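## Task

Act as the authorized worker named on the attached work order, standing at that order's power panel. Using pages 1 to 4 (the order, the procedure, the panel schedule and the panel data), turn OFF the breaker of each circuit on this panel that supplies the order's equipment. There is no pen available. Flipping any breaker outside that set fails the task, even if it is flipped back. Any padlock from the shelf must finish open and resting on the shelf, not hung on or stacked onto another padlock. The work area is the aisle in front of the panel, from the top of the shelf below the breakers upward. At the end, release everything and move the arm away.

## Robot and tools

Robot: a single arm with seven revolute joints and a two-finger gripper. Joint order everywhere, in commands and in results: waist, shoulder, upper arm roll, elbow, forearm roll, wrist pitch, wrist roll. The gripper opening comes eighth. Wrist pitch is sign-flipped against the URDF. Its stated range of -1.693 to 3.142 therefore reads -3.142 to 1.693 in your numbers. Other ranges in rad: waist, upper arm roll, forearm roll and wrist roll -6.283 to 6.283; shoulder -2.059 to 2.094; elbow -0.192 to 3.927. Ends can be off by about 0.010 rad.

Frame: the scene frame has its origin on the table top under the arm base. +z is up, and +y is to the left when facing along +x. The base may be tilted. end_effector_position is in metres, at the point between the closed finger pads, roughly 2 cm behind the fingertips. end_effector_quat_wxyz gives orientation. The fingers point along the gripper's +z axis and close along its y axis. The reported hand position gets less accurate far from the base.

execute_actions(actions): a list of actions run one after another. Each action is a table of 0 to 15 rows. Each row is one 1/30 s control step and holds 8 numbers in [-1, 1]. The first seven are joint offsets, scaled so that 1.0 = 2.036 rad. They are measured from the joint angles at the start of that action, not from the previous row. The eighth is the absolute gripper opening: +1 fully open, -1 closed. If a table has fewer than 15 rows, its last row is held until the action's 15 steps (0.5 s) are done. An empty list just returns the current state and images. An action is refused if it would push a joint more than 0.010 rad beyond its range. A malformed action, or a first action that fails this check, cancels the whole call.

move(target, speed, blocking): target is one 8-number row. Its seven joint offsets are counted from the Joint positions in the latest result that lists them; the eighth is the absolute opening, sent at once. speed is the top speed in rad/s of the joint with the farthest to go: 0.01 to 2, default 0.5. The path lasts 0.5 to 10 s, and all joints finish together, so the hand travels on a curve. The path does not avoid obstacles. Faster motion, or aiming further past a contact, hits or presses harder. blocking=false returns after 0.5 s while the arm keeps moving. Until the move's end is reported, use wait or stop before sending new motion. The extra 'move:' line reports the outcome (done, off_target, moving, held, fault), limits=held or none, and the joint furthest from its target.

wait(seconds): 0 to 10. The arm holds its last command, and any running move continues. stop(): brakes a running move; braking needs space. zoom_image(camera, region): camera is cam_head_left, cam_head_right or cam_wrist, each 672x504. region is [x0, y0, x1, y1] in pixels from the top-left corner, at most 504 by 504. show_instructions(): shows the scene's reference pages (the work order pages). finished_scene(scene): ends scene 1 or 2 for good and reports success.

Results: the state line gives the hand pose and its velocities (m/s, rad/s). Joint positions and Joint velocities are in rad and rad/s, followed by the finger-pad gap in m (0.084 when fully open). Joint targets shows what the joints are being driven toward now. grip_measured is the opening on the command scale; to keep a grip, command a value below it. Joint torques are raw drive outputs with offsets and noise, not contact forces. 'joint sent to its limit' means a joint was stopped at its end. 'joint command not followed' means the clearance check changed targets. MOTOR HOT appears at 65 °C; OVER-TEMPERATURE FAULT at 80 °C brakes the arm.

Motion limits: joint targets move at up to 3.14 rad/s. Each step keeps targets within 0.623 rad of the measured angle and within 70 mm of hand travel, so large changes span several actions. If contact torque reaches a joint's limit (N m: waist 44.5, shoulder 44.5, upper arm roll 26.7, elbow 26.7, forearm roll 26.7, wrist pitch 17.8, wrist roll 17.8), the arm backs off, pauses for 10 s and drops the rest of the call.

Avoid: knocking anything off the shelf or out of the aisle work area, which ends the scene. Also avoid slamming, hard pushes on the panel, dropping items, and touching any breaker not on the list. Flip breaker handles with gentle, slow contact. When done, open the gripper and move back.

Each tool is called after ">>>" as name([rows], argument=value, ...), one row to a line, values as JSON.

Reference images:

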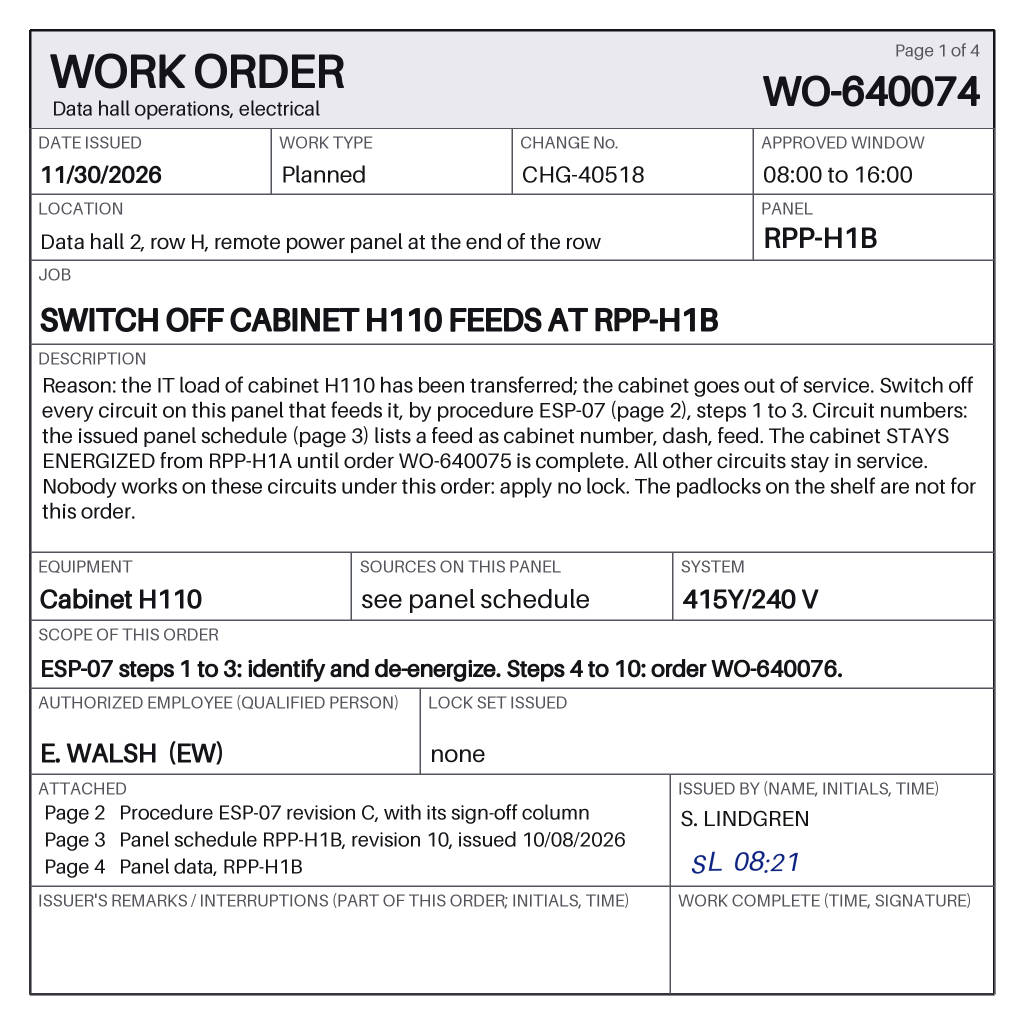

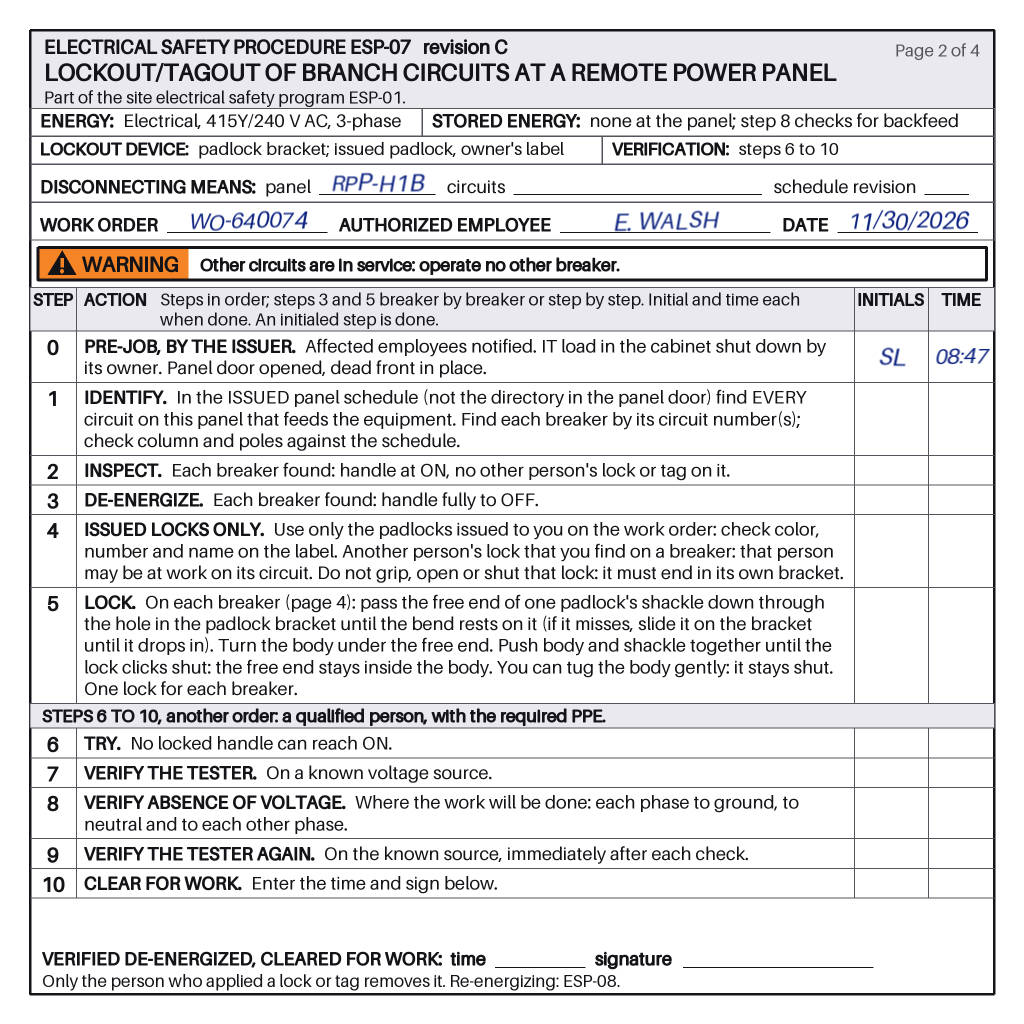

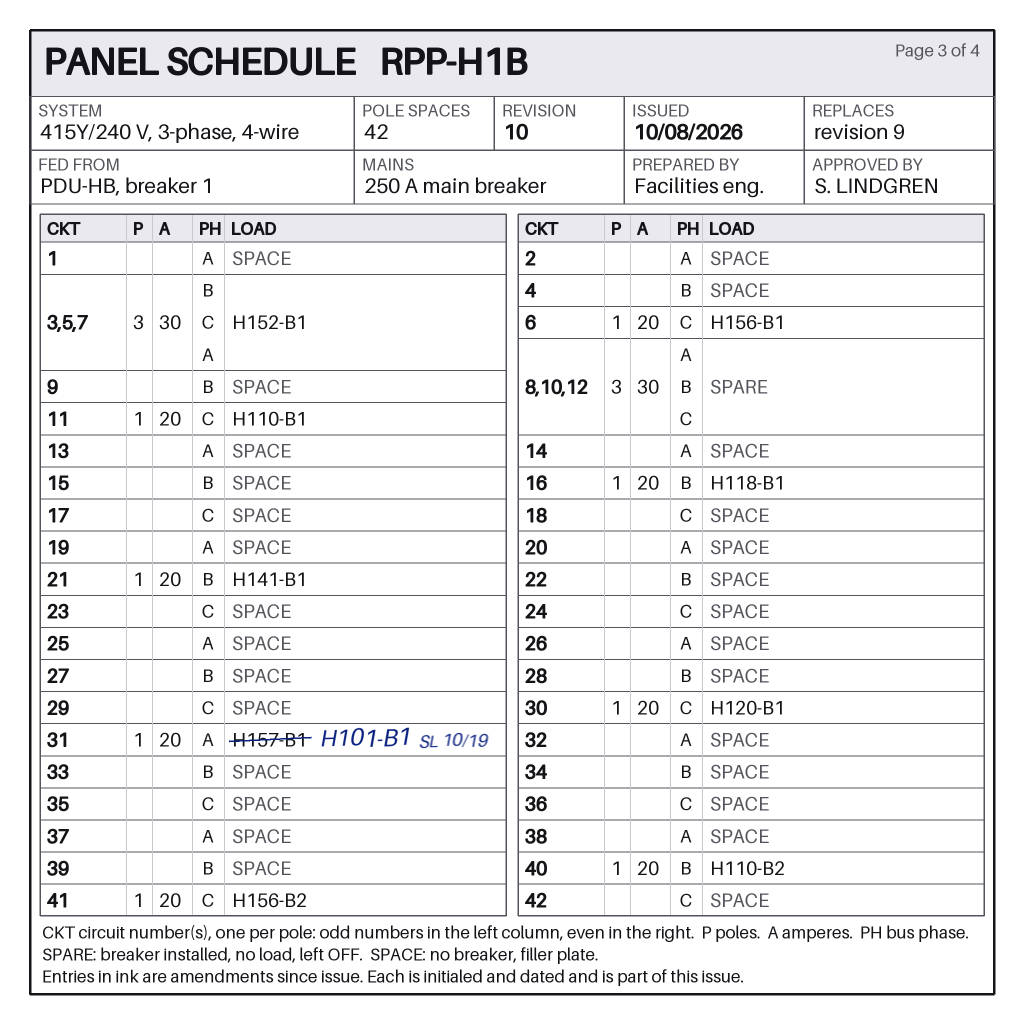

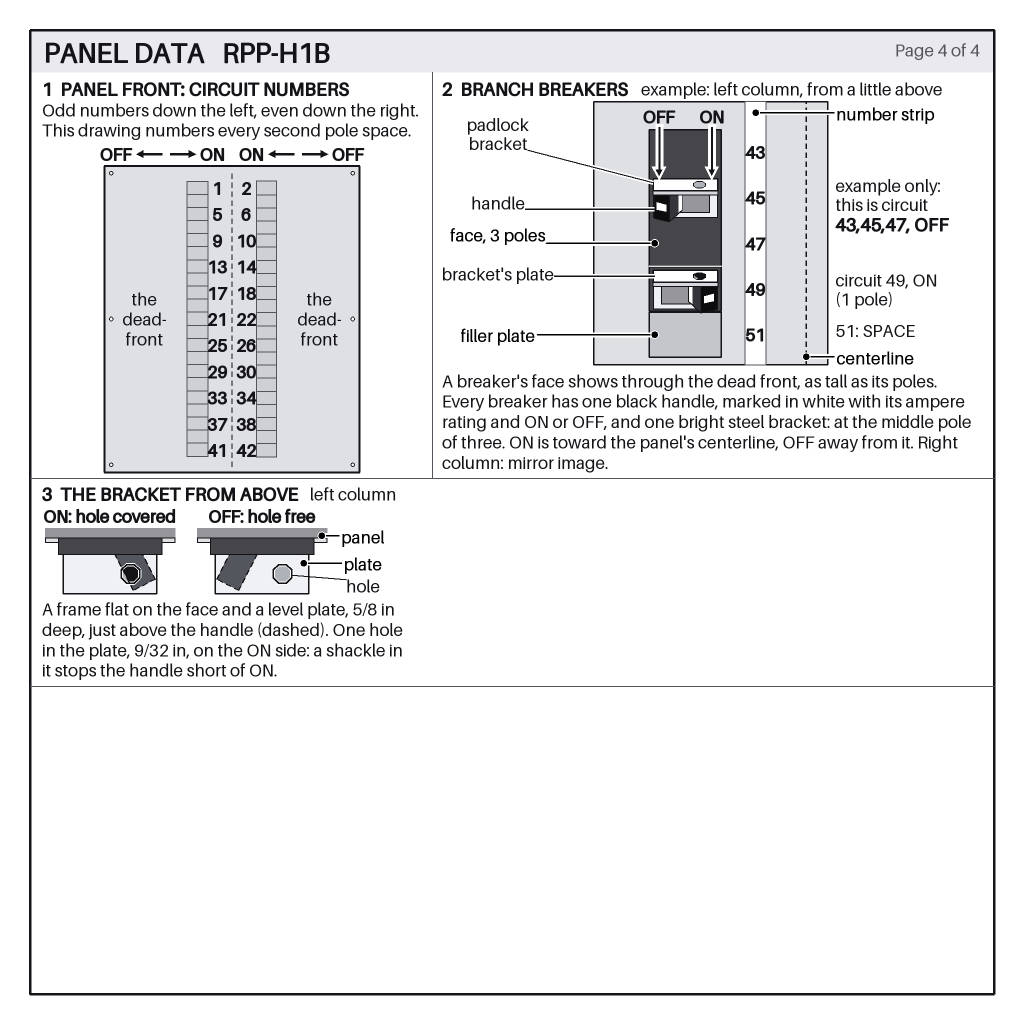

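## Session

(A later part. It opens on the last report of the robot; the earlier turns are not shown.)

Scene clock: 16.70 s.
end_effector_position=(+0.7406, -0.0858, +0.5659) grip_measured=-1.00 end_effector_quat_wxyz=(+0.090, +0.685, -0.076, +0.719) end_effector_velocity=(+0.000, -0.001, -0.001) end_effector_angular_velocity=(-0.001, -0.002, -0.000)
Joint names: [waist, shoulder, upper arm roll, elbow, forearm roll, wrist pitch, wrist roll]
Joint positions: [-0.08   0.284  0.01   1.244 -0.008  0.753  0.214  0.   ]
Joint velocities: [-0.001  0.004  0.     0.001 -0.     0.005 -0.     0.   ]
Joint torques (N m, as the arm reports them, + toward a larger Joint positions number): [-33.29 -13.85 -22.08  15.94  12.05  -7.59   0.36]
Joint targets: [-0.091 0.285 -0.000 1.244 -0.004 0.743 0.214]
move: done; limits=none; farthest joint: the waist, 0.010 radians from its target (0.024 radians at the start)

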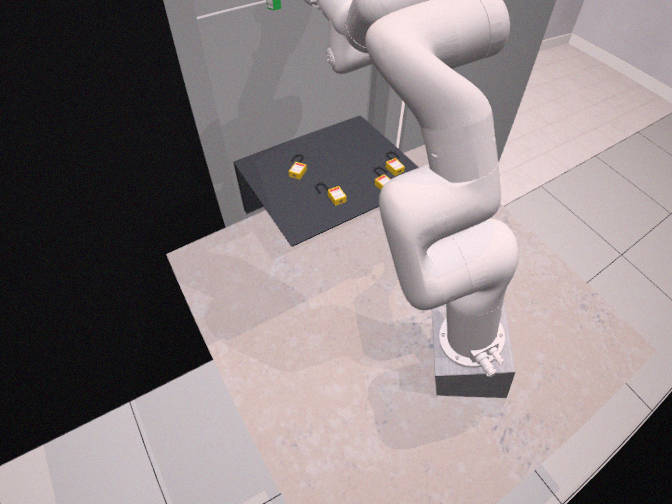

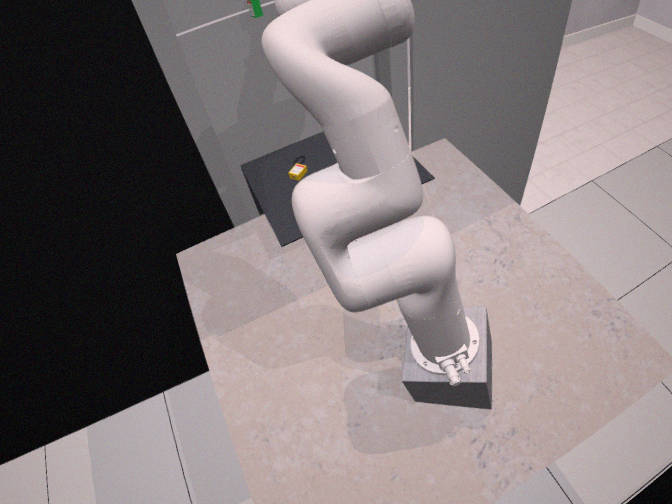

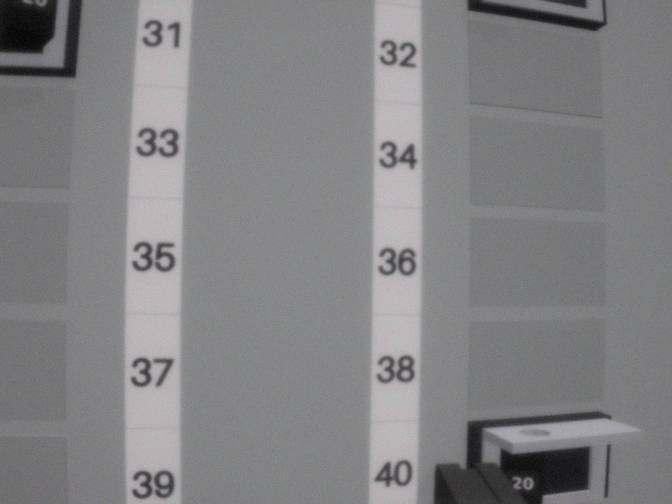

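>>> move(target=[0.0108,-0.0167,-0.0059,-0.0147,0.0025,-0.0069,0,-1], speed=0.06)

>>> move(target=[-0.0097,0.0073,0,0.0057,0,0.0015,0,-1], speed=0.03)

Scene clock: 18.67 s.
end_effector_position=(+0.7353, -0.0776, +0.5680) grip_measured=-1.00 end_effector_quat_wxyz=(+0.087, +0.690, -0.075, +0.715) end_effector_velocity=(+0.000, +0.006, +0.002) end_effector_angular_velocity=(-0.000, -0.003, +0.009)
Joint names: [waist, shoulder, upper arm roll, elbow, forearm roll, wrist pitch, wrist roll]
Joint positions: [-0.059  0.251 -0.003  1.214 -0.003  0.738  0.214  0.   ]
Joint velocities: [ 0.004 -0.004  0.003 -0.001 -0.001  0.001 -0.     0.   ]
Joint torques (N m, as the arm reports them, + toward a larger Joint positions number): [ -6.18 -35.34  -4.4   12.78   1.26   2.51   0.2 ]
Joint targets: [-0.058 0.250 -0.002 1.214 -0.003 0.739 0.214]
move: done; limits=none; farthest joint: the waist, 0.001 radians from its target (0.022 radians at the start)

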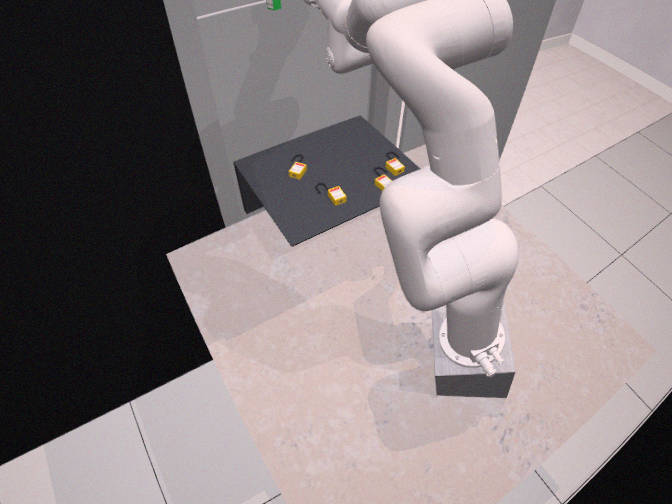

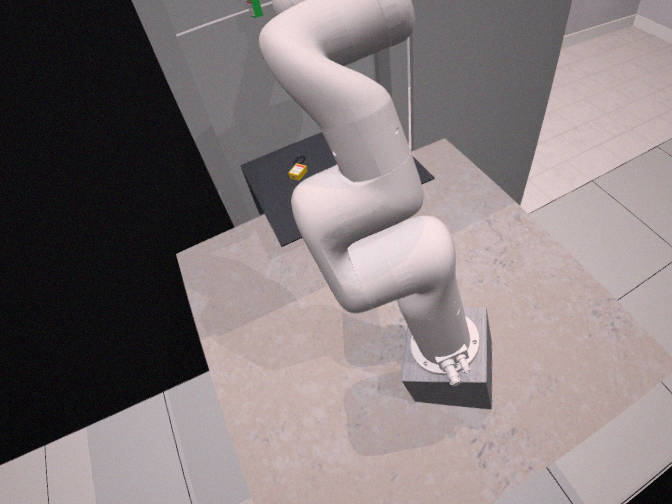

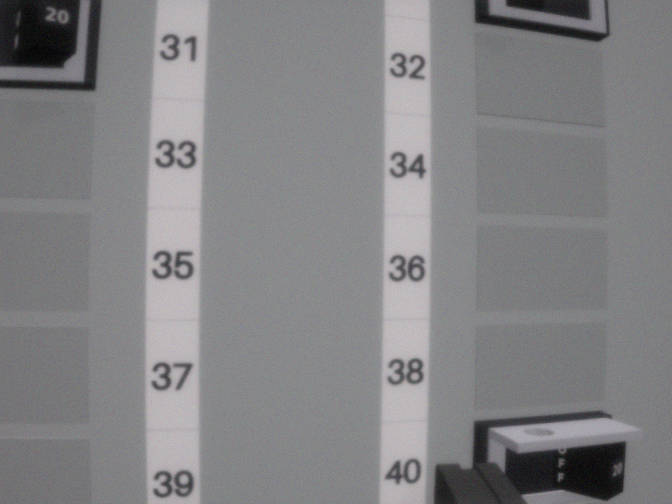

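Scene clock: 19.60 s.
end_effector_position=(+0.7351, -0.0918, +0.5678) grip_measured=-1.00 end_effector_quat_wxyz=(+0.095, +0.688, -0.081, +0.715) end_effector_velocity=(+0.000, -0.001, +0.000) end_effector_angular_velocity=(-0.000, -0.000, -0.001)
Joint names: [waist, shoulder, upper arm roll, elbow, forearm roll, wrist pitch, wrist roll]
Joint positions: [-0.079  0.265 -0.003  1.225 -0.003  0.741  0.214  0.   ]
Joint velocities: [-0.002  0.002  0.001  0.002 -0.    -0.    -0.     0.   ]
Joint torques (N m, as the arm reports them, + toward a larger Joint positions number): [ -6.2  -35.6   -4.31  12.92   0.98   2.74   0.33]
Joint targets: [-0.079 0.266 -0.003 1.225 -0.003 0.741 0.214]
move: done; limits=none; farthest joint: the waist, 0.000 radians from its target (0.020 radians at the start)

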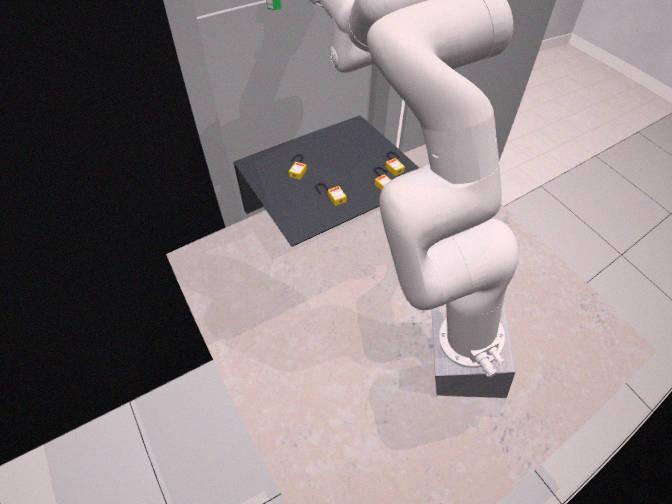

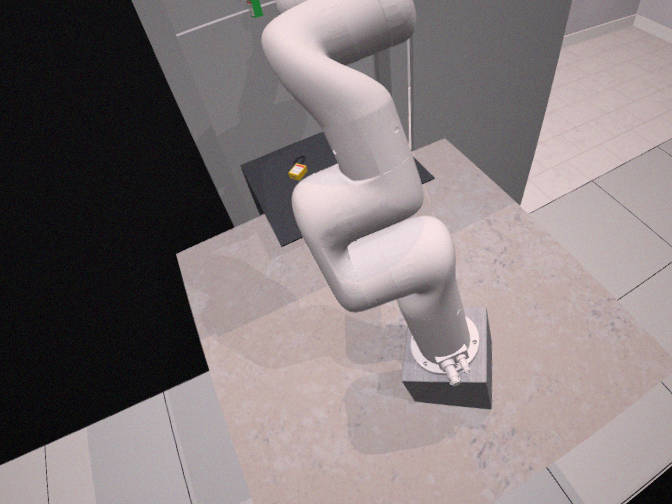

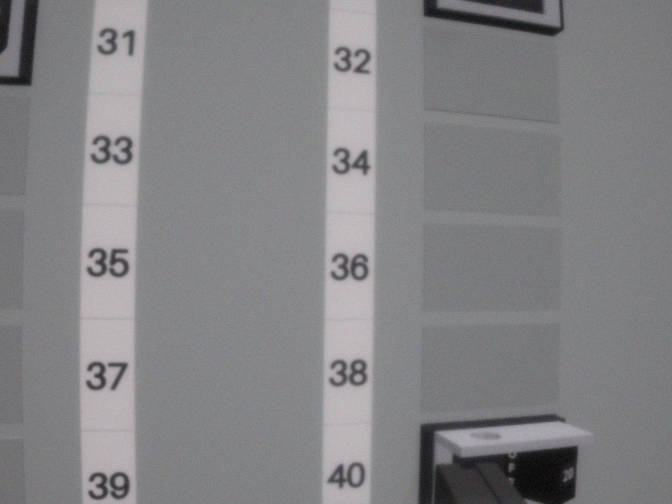

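>>> move(target=[0.01,-0.186,0,-0.241,0,0.055,0,-1], speed=0.6)

>>> move(target=[-0.015,0.0648,0,0.534,0,-0.396,0.005,-1], speed=0.7)

Scene clock: 21.87 s.
end_effector_position=(+0.6169, -0.0480, +0.5687) grip_measured=-1.00 end_effector_quat_wxyz=(+0.087, +0.690, -0.076, +0.715) end_effector_velocity=(-0.001, +0.001, -0.000) end_effector_angular_velocity=(+0.000, +0.001, +0.001)
Joint names: [waist, shoulder, upper arm roll, elbow, forearm roll, wrist pitch, wrist roll]
Joint positions: [-0.058 -0.113 -0.003  0.735 -0.003  0.853  0.214  0.   ]
Joint velocities: [ 0.001 -0.003  0.    -0.003 -0.    -0.001 -0.     0.   ]
Joint torques (N m, as the arm reports them, + toward a larger Joint positions number): [ -3.72 -23.93  -3.89  12.42   1.3    2.54   0.17]
Joint targets: [-0.058 -0.113 -0.003 0.735 -0.003 0.853 0.214]
move: done; limits=none; farthest joint: the shoulder, 0.001 radians from its target (0.379 radians at the start)

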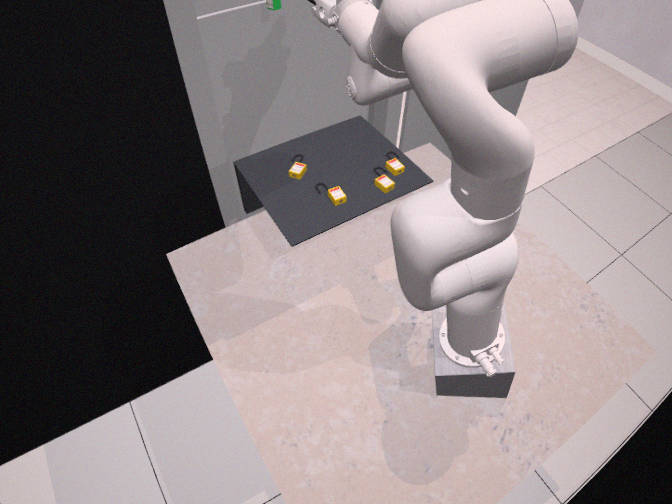

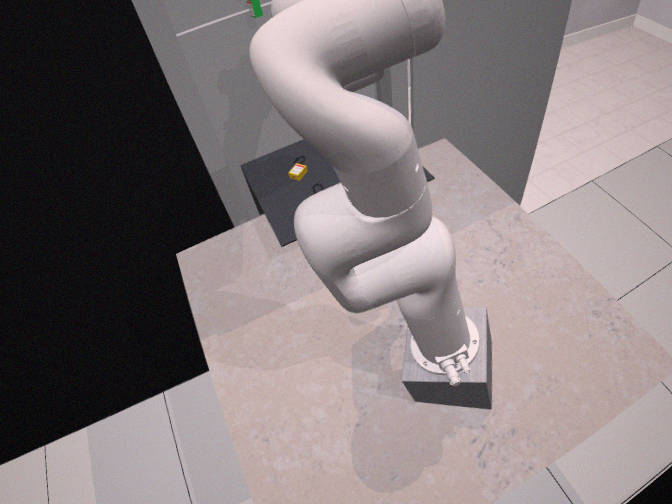

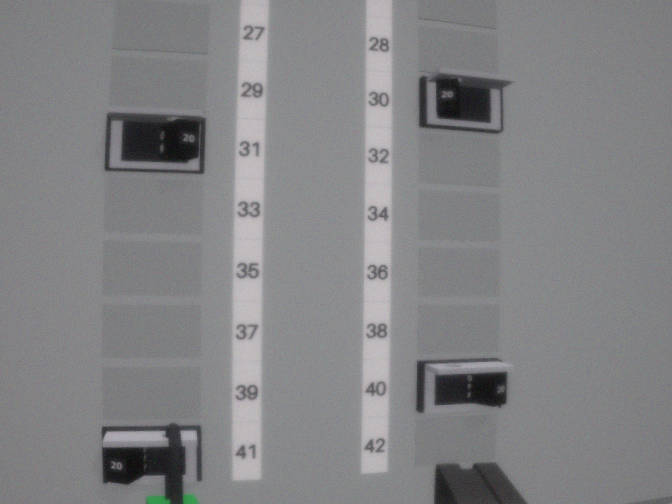

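Scene clock: 24.13 s.
end_effector_position=(+0.6888, -0.0050, +0.9119) grip_measured=-1.00 end_effector_quat_wxyz=(+0.091, +0.633, -0.069, +0.765) end_effector_velocity=(+0.000, -0.000, +0.000) end_effector_angular_velocity=(+0.000, +0.000, -0.000)
Joint names: [waist, shoulder, upper arm roll, elbow, forearm roll, wrist pitch, wrist roll]
Joint positions: [-0.089  0.019 -0.003  1.822 -0.003  0.047  0.224  0.   ]
Joint velocities: [-0.001  0.001  0.     0.002  0.    -0.001  0.     0.   ]
Joint torques (N m, as the arm reports them, + toward a larger Joint positions number): [ -4.79 -28.54  -3.79  12.49   1.02   2.26   0.36]
Joint targets: [-0.089 0.019 -0.003 1.822 -0.003 0.047 0.224]
move: done; limits=none; farthest joint: the waist, 0.000 radians from its target (0.030 radians at the start)

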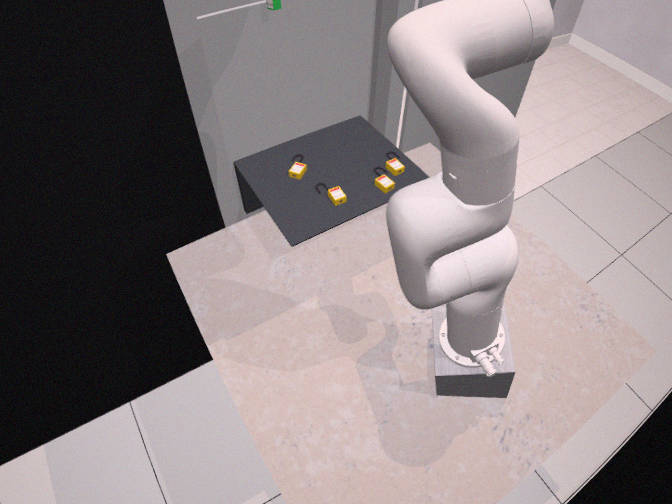

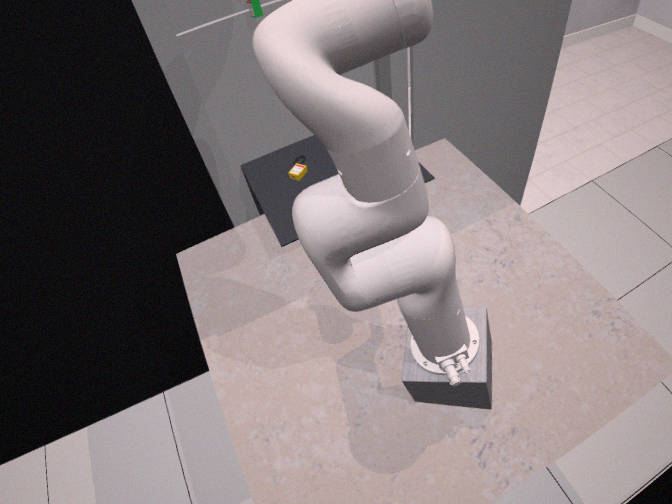

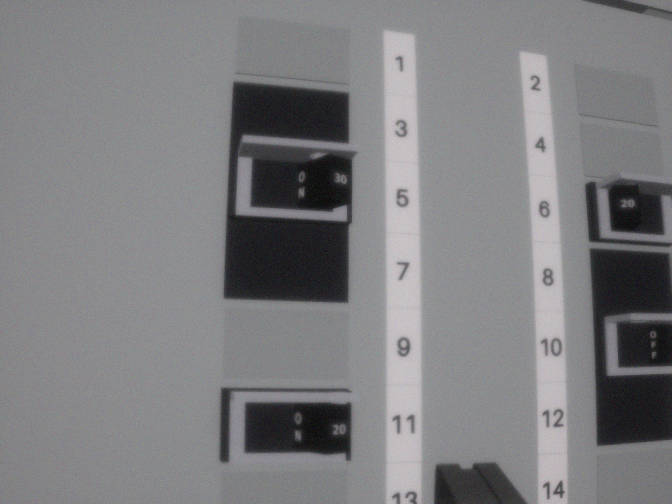

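>>> move(target=[0.0084,0.1164,0,0.1778,0,-0.0614,0,-1], speed=0.3)

Scene clock: 26.00 s.
end_effector_position=(+0.7371, -0.0041, +0.9216) grip_measured=-1.00 end_effector_quat_wxyz=(+0.084, +0.635, -0.065, +0.765) end_effector_velocity=(+0.001, +0.000, -0.001) end_effector_angular_velocity=(+0.001, +0.002, +0.001)
Joint names: [waist, shoulder, upper arm roll, elbow, forearm roll, wrist pitch, wrist roll]
Joint positions: [-0.072  0.256 -0.003  2.183 -0.003 -0.078  0.224  0.   ]
Joint velocities: [ 0.001  0.003  0.     0.002  0.    -0.001 -0.     0.   ]
Joint torques (N m, as the arm reports them, + toward a larger Joint positions number): [ -5.74 -34.11  -3.1   12.03   0.69   2.32   0.19]
Joint targets: [-0.072 0.256 -0.003 2.184 -0.003 -0.078 0.224]
move: done; limits=none; farthest joint: the elbow, 0.001 radians from its target (0.362 radians at the start)

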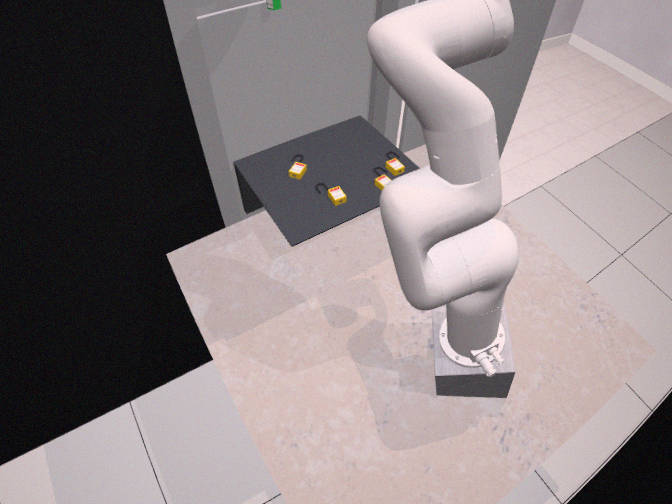

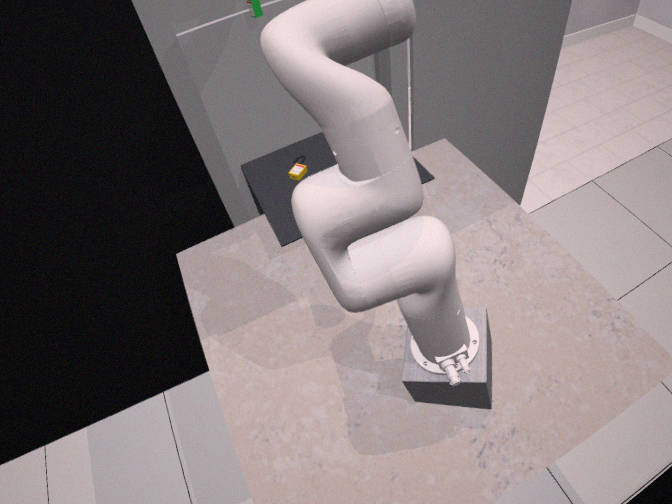

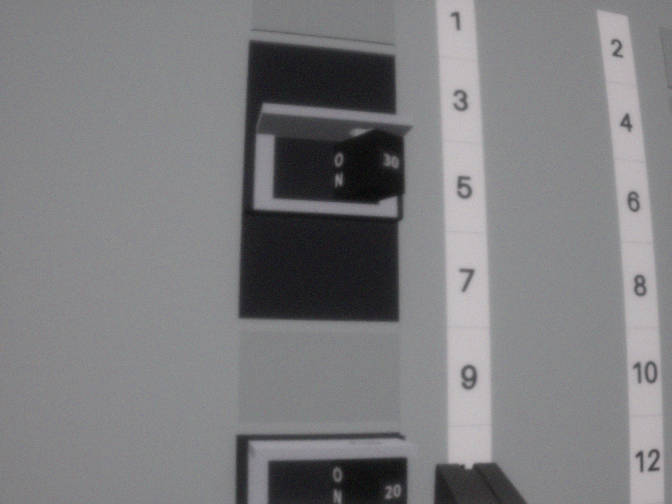

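>>> move(target=[0,0.003,0,0,0,0,0,-1], speed=0.03)

>>> move(target=[0.011,-0.0027,0,0,0,0,0,-1], speed=0.03)

Scene clock: 26.93 s.
end_effector_position=(+0.7400, -0.0058, +0.9176) grip_measured=-1.00 end_effector_quat_wxyz=(+0.085, +0.638, -0.065, +0.763) end_effector_velocity=(-0.001, +0.000, +0.001) end_effector_angular_velocity=(-0.001, -0.002, +0.000)
Joint names: [waist, shoulder, upper arm roll, elbow, forearm roll, wrist pitch, wrist roll]
Joint positions: [-0.072  0.262 -0.003  2.183 -0.003 -0.078  0.224  0.   ]
Joint velocities: [-0.     0.    -0.     0.002  0.     0.001 -0.     0.   ]
Joint torques (N m, as the arm reports them, + toward a larger Joint positions number): [ -5.44 -34.51  -3.08  12.11   0.84   2.22   0.19]
Joint targets: [-0.072 0.262 -0.003 2.183 -0.003 -0.078 0.224]
move: done; limits=none; farthest joint: the waist, 0.000 radians from its target (0.000 radians at the start)

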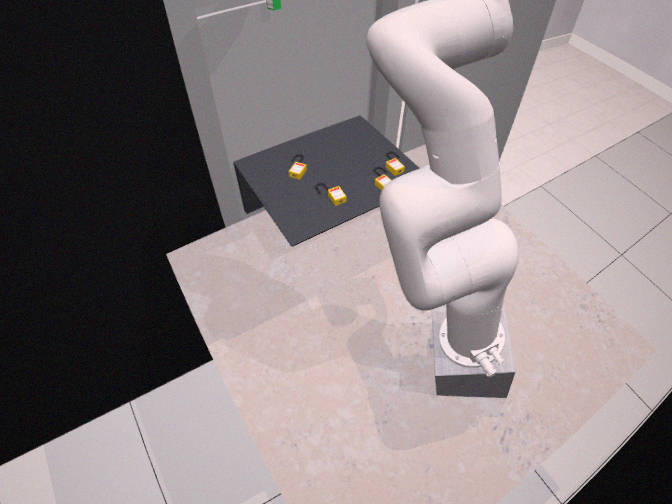

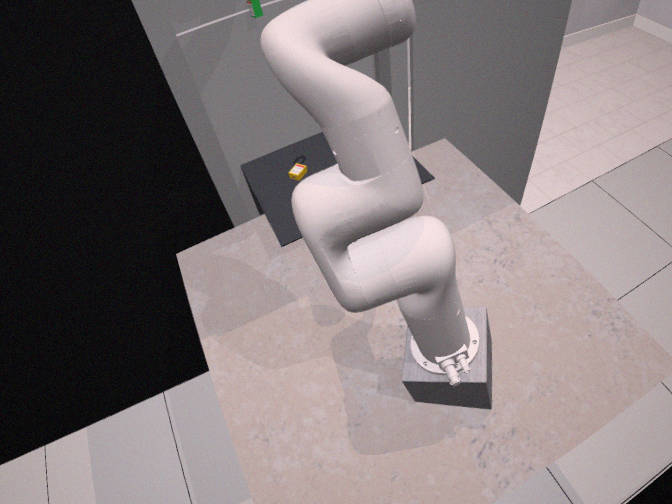

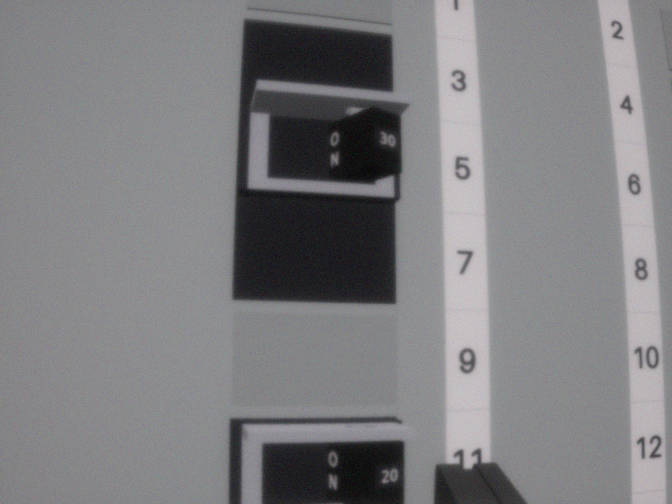

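Scene clock: 27.93 s.
end_effector_position=(+0.7405, +0.0051, +0.9178) grip_measured=-1.00 end_effector_quat_wxyz=(+0.078, +0.638, -0.061, +0.764) end_effector_velocity=(-0.000, +0.003, +0.001) end_effector_angular_velocity=(+0.000, -0.002, +0.005)
Joint names: [waist, shoulder, upper arm roll, elbow, forearm roll, wrist pitch, wrist roll]
Joint positions: [-0.053  0.257 -0.007  2.182 -0.003 -0.078  0.224  0.   ]
Joint velocities: [ 0.002 -0.001  0.002  0.001 -0.     0.001 -0.     0.   ]
Joint torques (N m, as the arm reports them, + toward a larger Joint positions number): [  9.96 -38.27   5.77  13.56  -0.83   3.33   0.3 ]
Joint targets: [-0.049 0.256 -0.003 2.183 -0.003 -0.078 0.224]
move: done; limits=none; farthest joint: the upper arm roll, 0.004 radians from its target (0.000 radians at the start)

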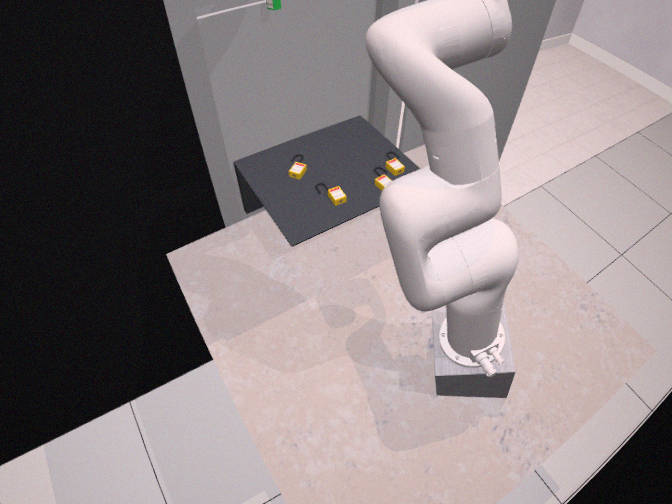

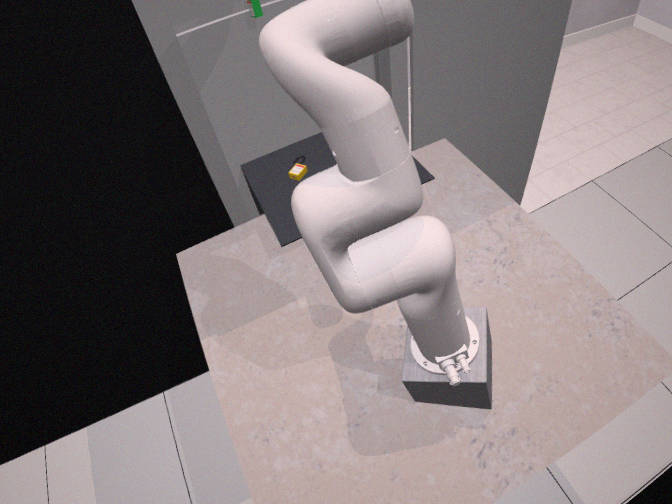

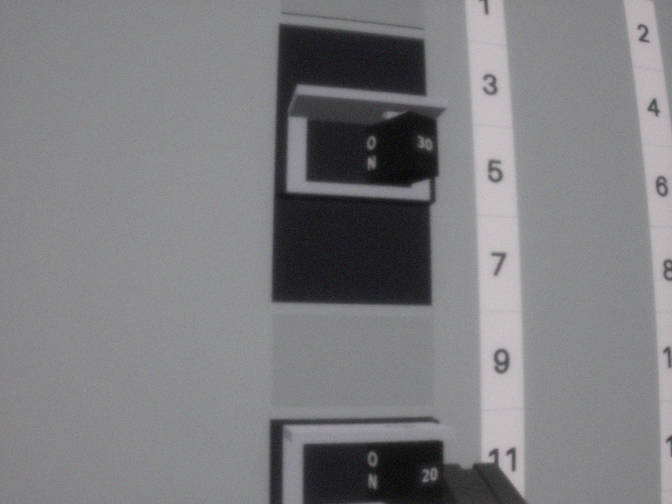

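>>> move(target=[0.008,-0.009,0.002,-0.0088,0,0,0,-1], speed=0.03)

Scene clock: 29.17 s.
end_effector_position=(+0.7385, +0.0193, +0.9182) grip_measured=-1.00 end_effector_quat_wxyz=(+0.069, +0.640, -0.056, +0.763) end_effector_velocity=(+0.000, -0.005, -0.001) end_effector_angular_velocity=(-0.001, +0.002, -0.009)
Joint names: [waist, shoulder, upper arm roll, elbow, forearm roll, wrist pitch, wrist roll]
Joint positions: [-0.036  0.239 -0.002  2.165 -0.003 -0.078  0.224  0.   ]
Joint velocities: [-0.005  0.001 -0.004 -0.002  0.    -0.001 -0.     0.   ]
Joint torques (N m, as the arm reports them, + toward a larger Joint positions number): [ -6.21 -30.48  -3.93  10.99   0.96   1.58   0.17]
Joint targets: [-0.037 0.239 -0.002 2.165 -0.003 -0.078 0.224]
move: done; limits=none; farthest joint: the waist, 0.001 radians from its target (0.016 radians at the start)

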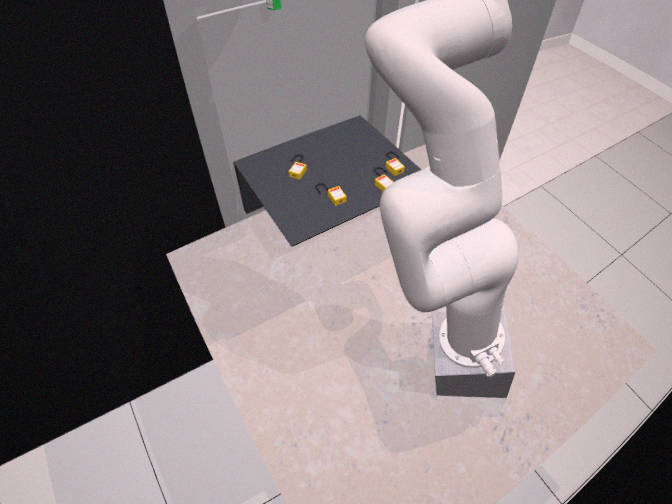

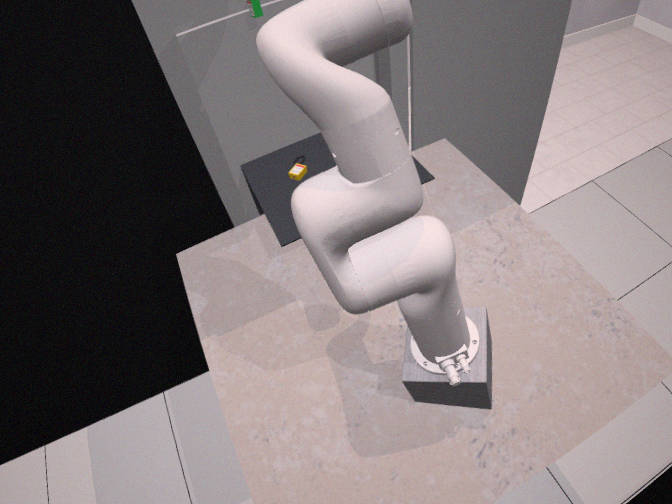

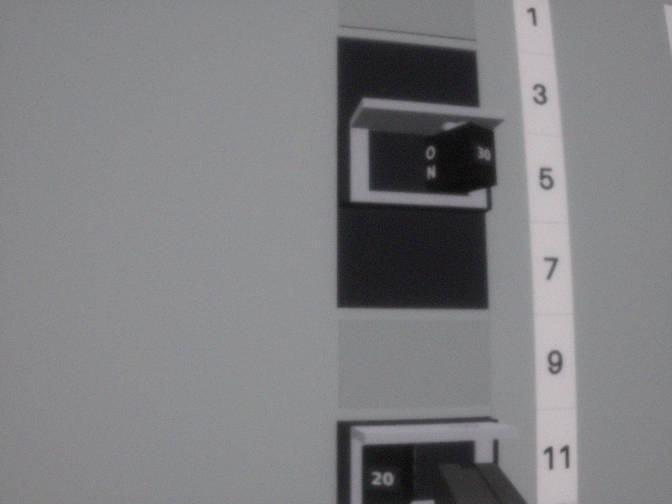

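>>> move(target=[-0.02,-0.4,0,-0.52,0,0.02,0,-1], speed=0.8)

Scene clock: 32.47 s.
end_effector_position=(+0.5486, +0.0181, +0.8201) grip_measured=-1.00 end_effector_quat_wxyz=(+0.092, +0.706, -0.092, +0.696) end_effector_velocity=(-0.001, -0.001, -0.001) end_effector_angular_velocity=(+0.000, +0.000, -0.001)
Joint names: [waist, shoulder, upper arm roll, elbow, forearm roll, wrist pitch, wrist roll]
Joint positions: [-0.077 -0.575 -0.002  1.107 -0.003 -0.037  0.224  0.   ]
Joint velocities: [-0.001 -0.003 -0.    -0.003  0.     0.    -0.     0.   ]
Joint torques (N m, as the arm reports them, + toward a larger Joint positions number): [ -1.13 -12.55  -3.92  13.47   0.81   2.83   0.26]
Joint targets: [-0.077 -0.576 -0.002 1.106 -0.003 -0.037 0.224]
move: done; limits=none; farthest joint: the waist, 0.000 radians from its target (0.040 radians at the start)

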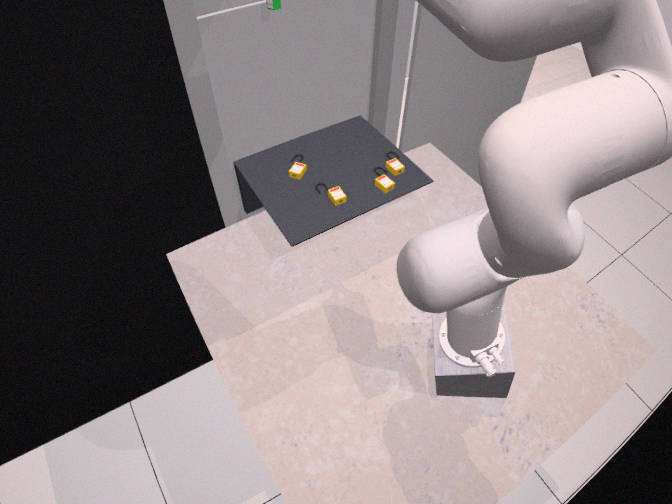

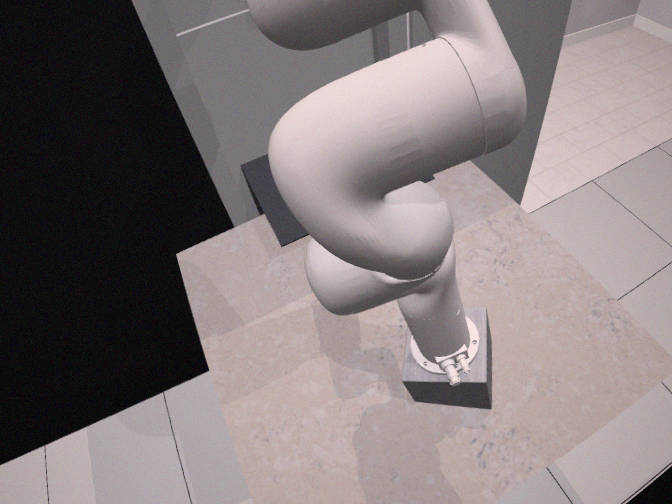

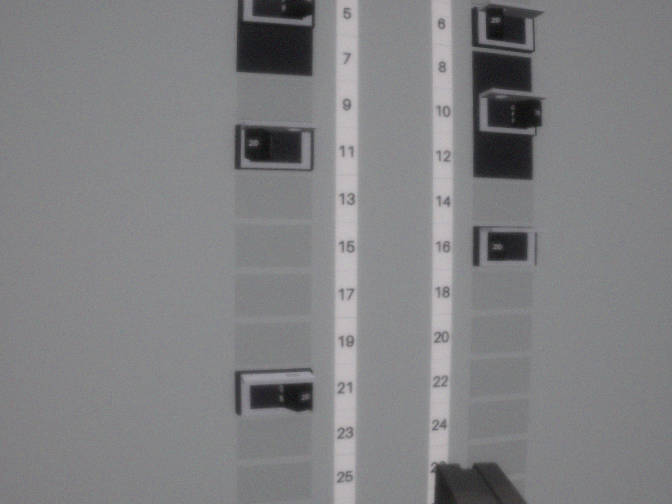

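>>> finished_scene(scene=1)

The scene is finished: the task was done.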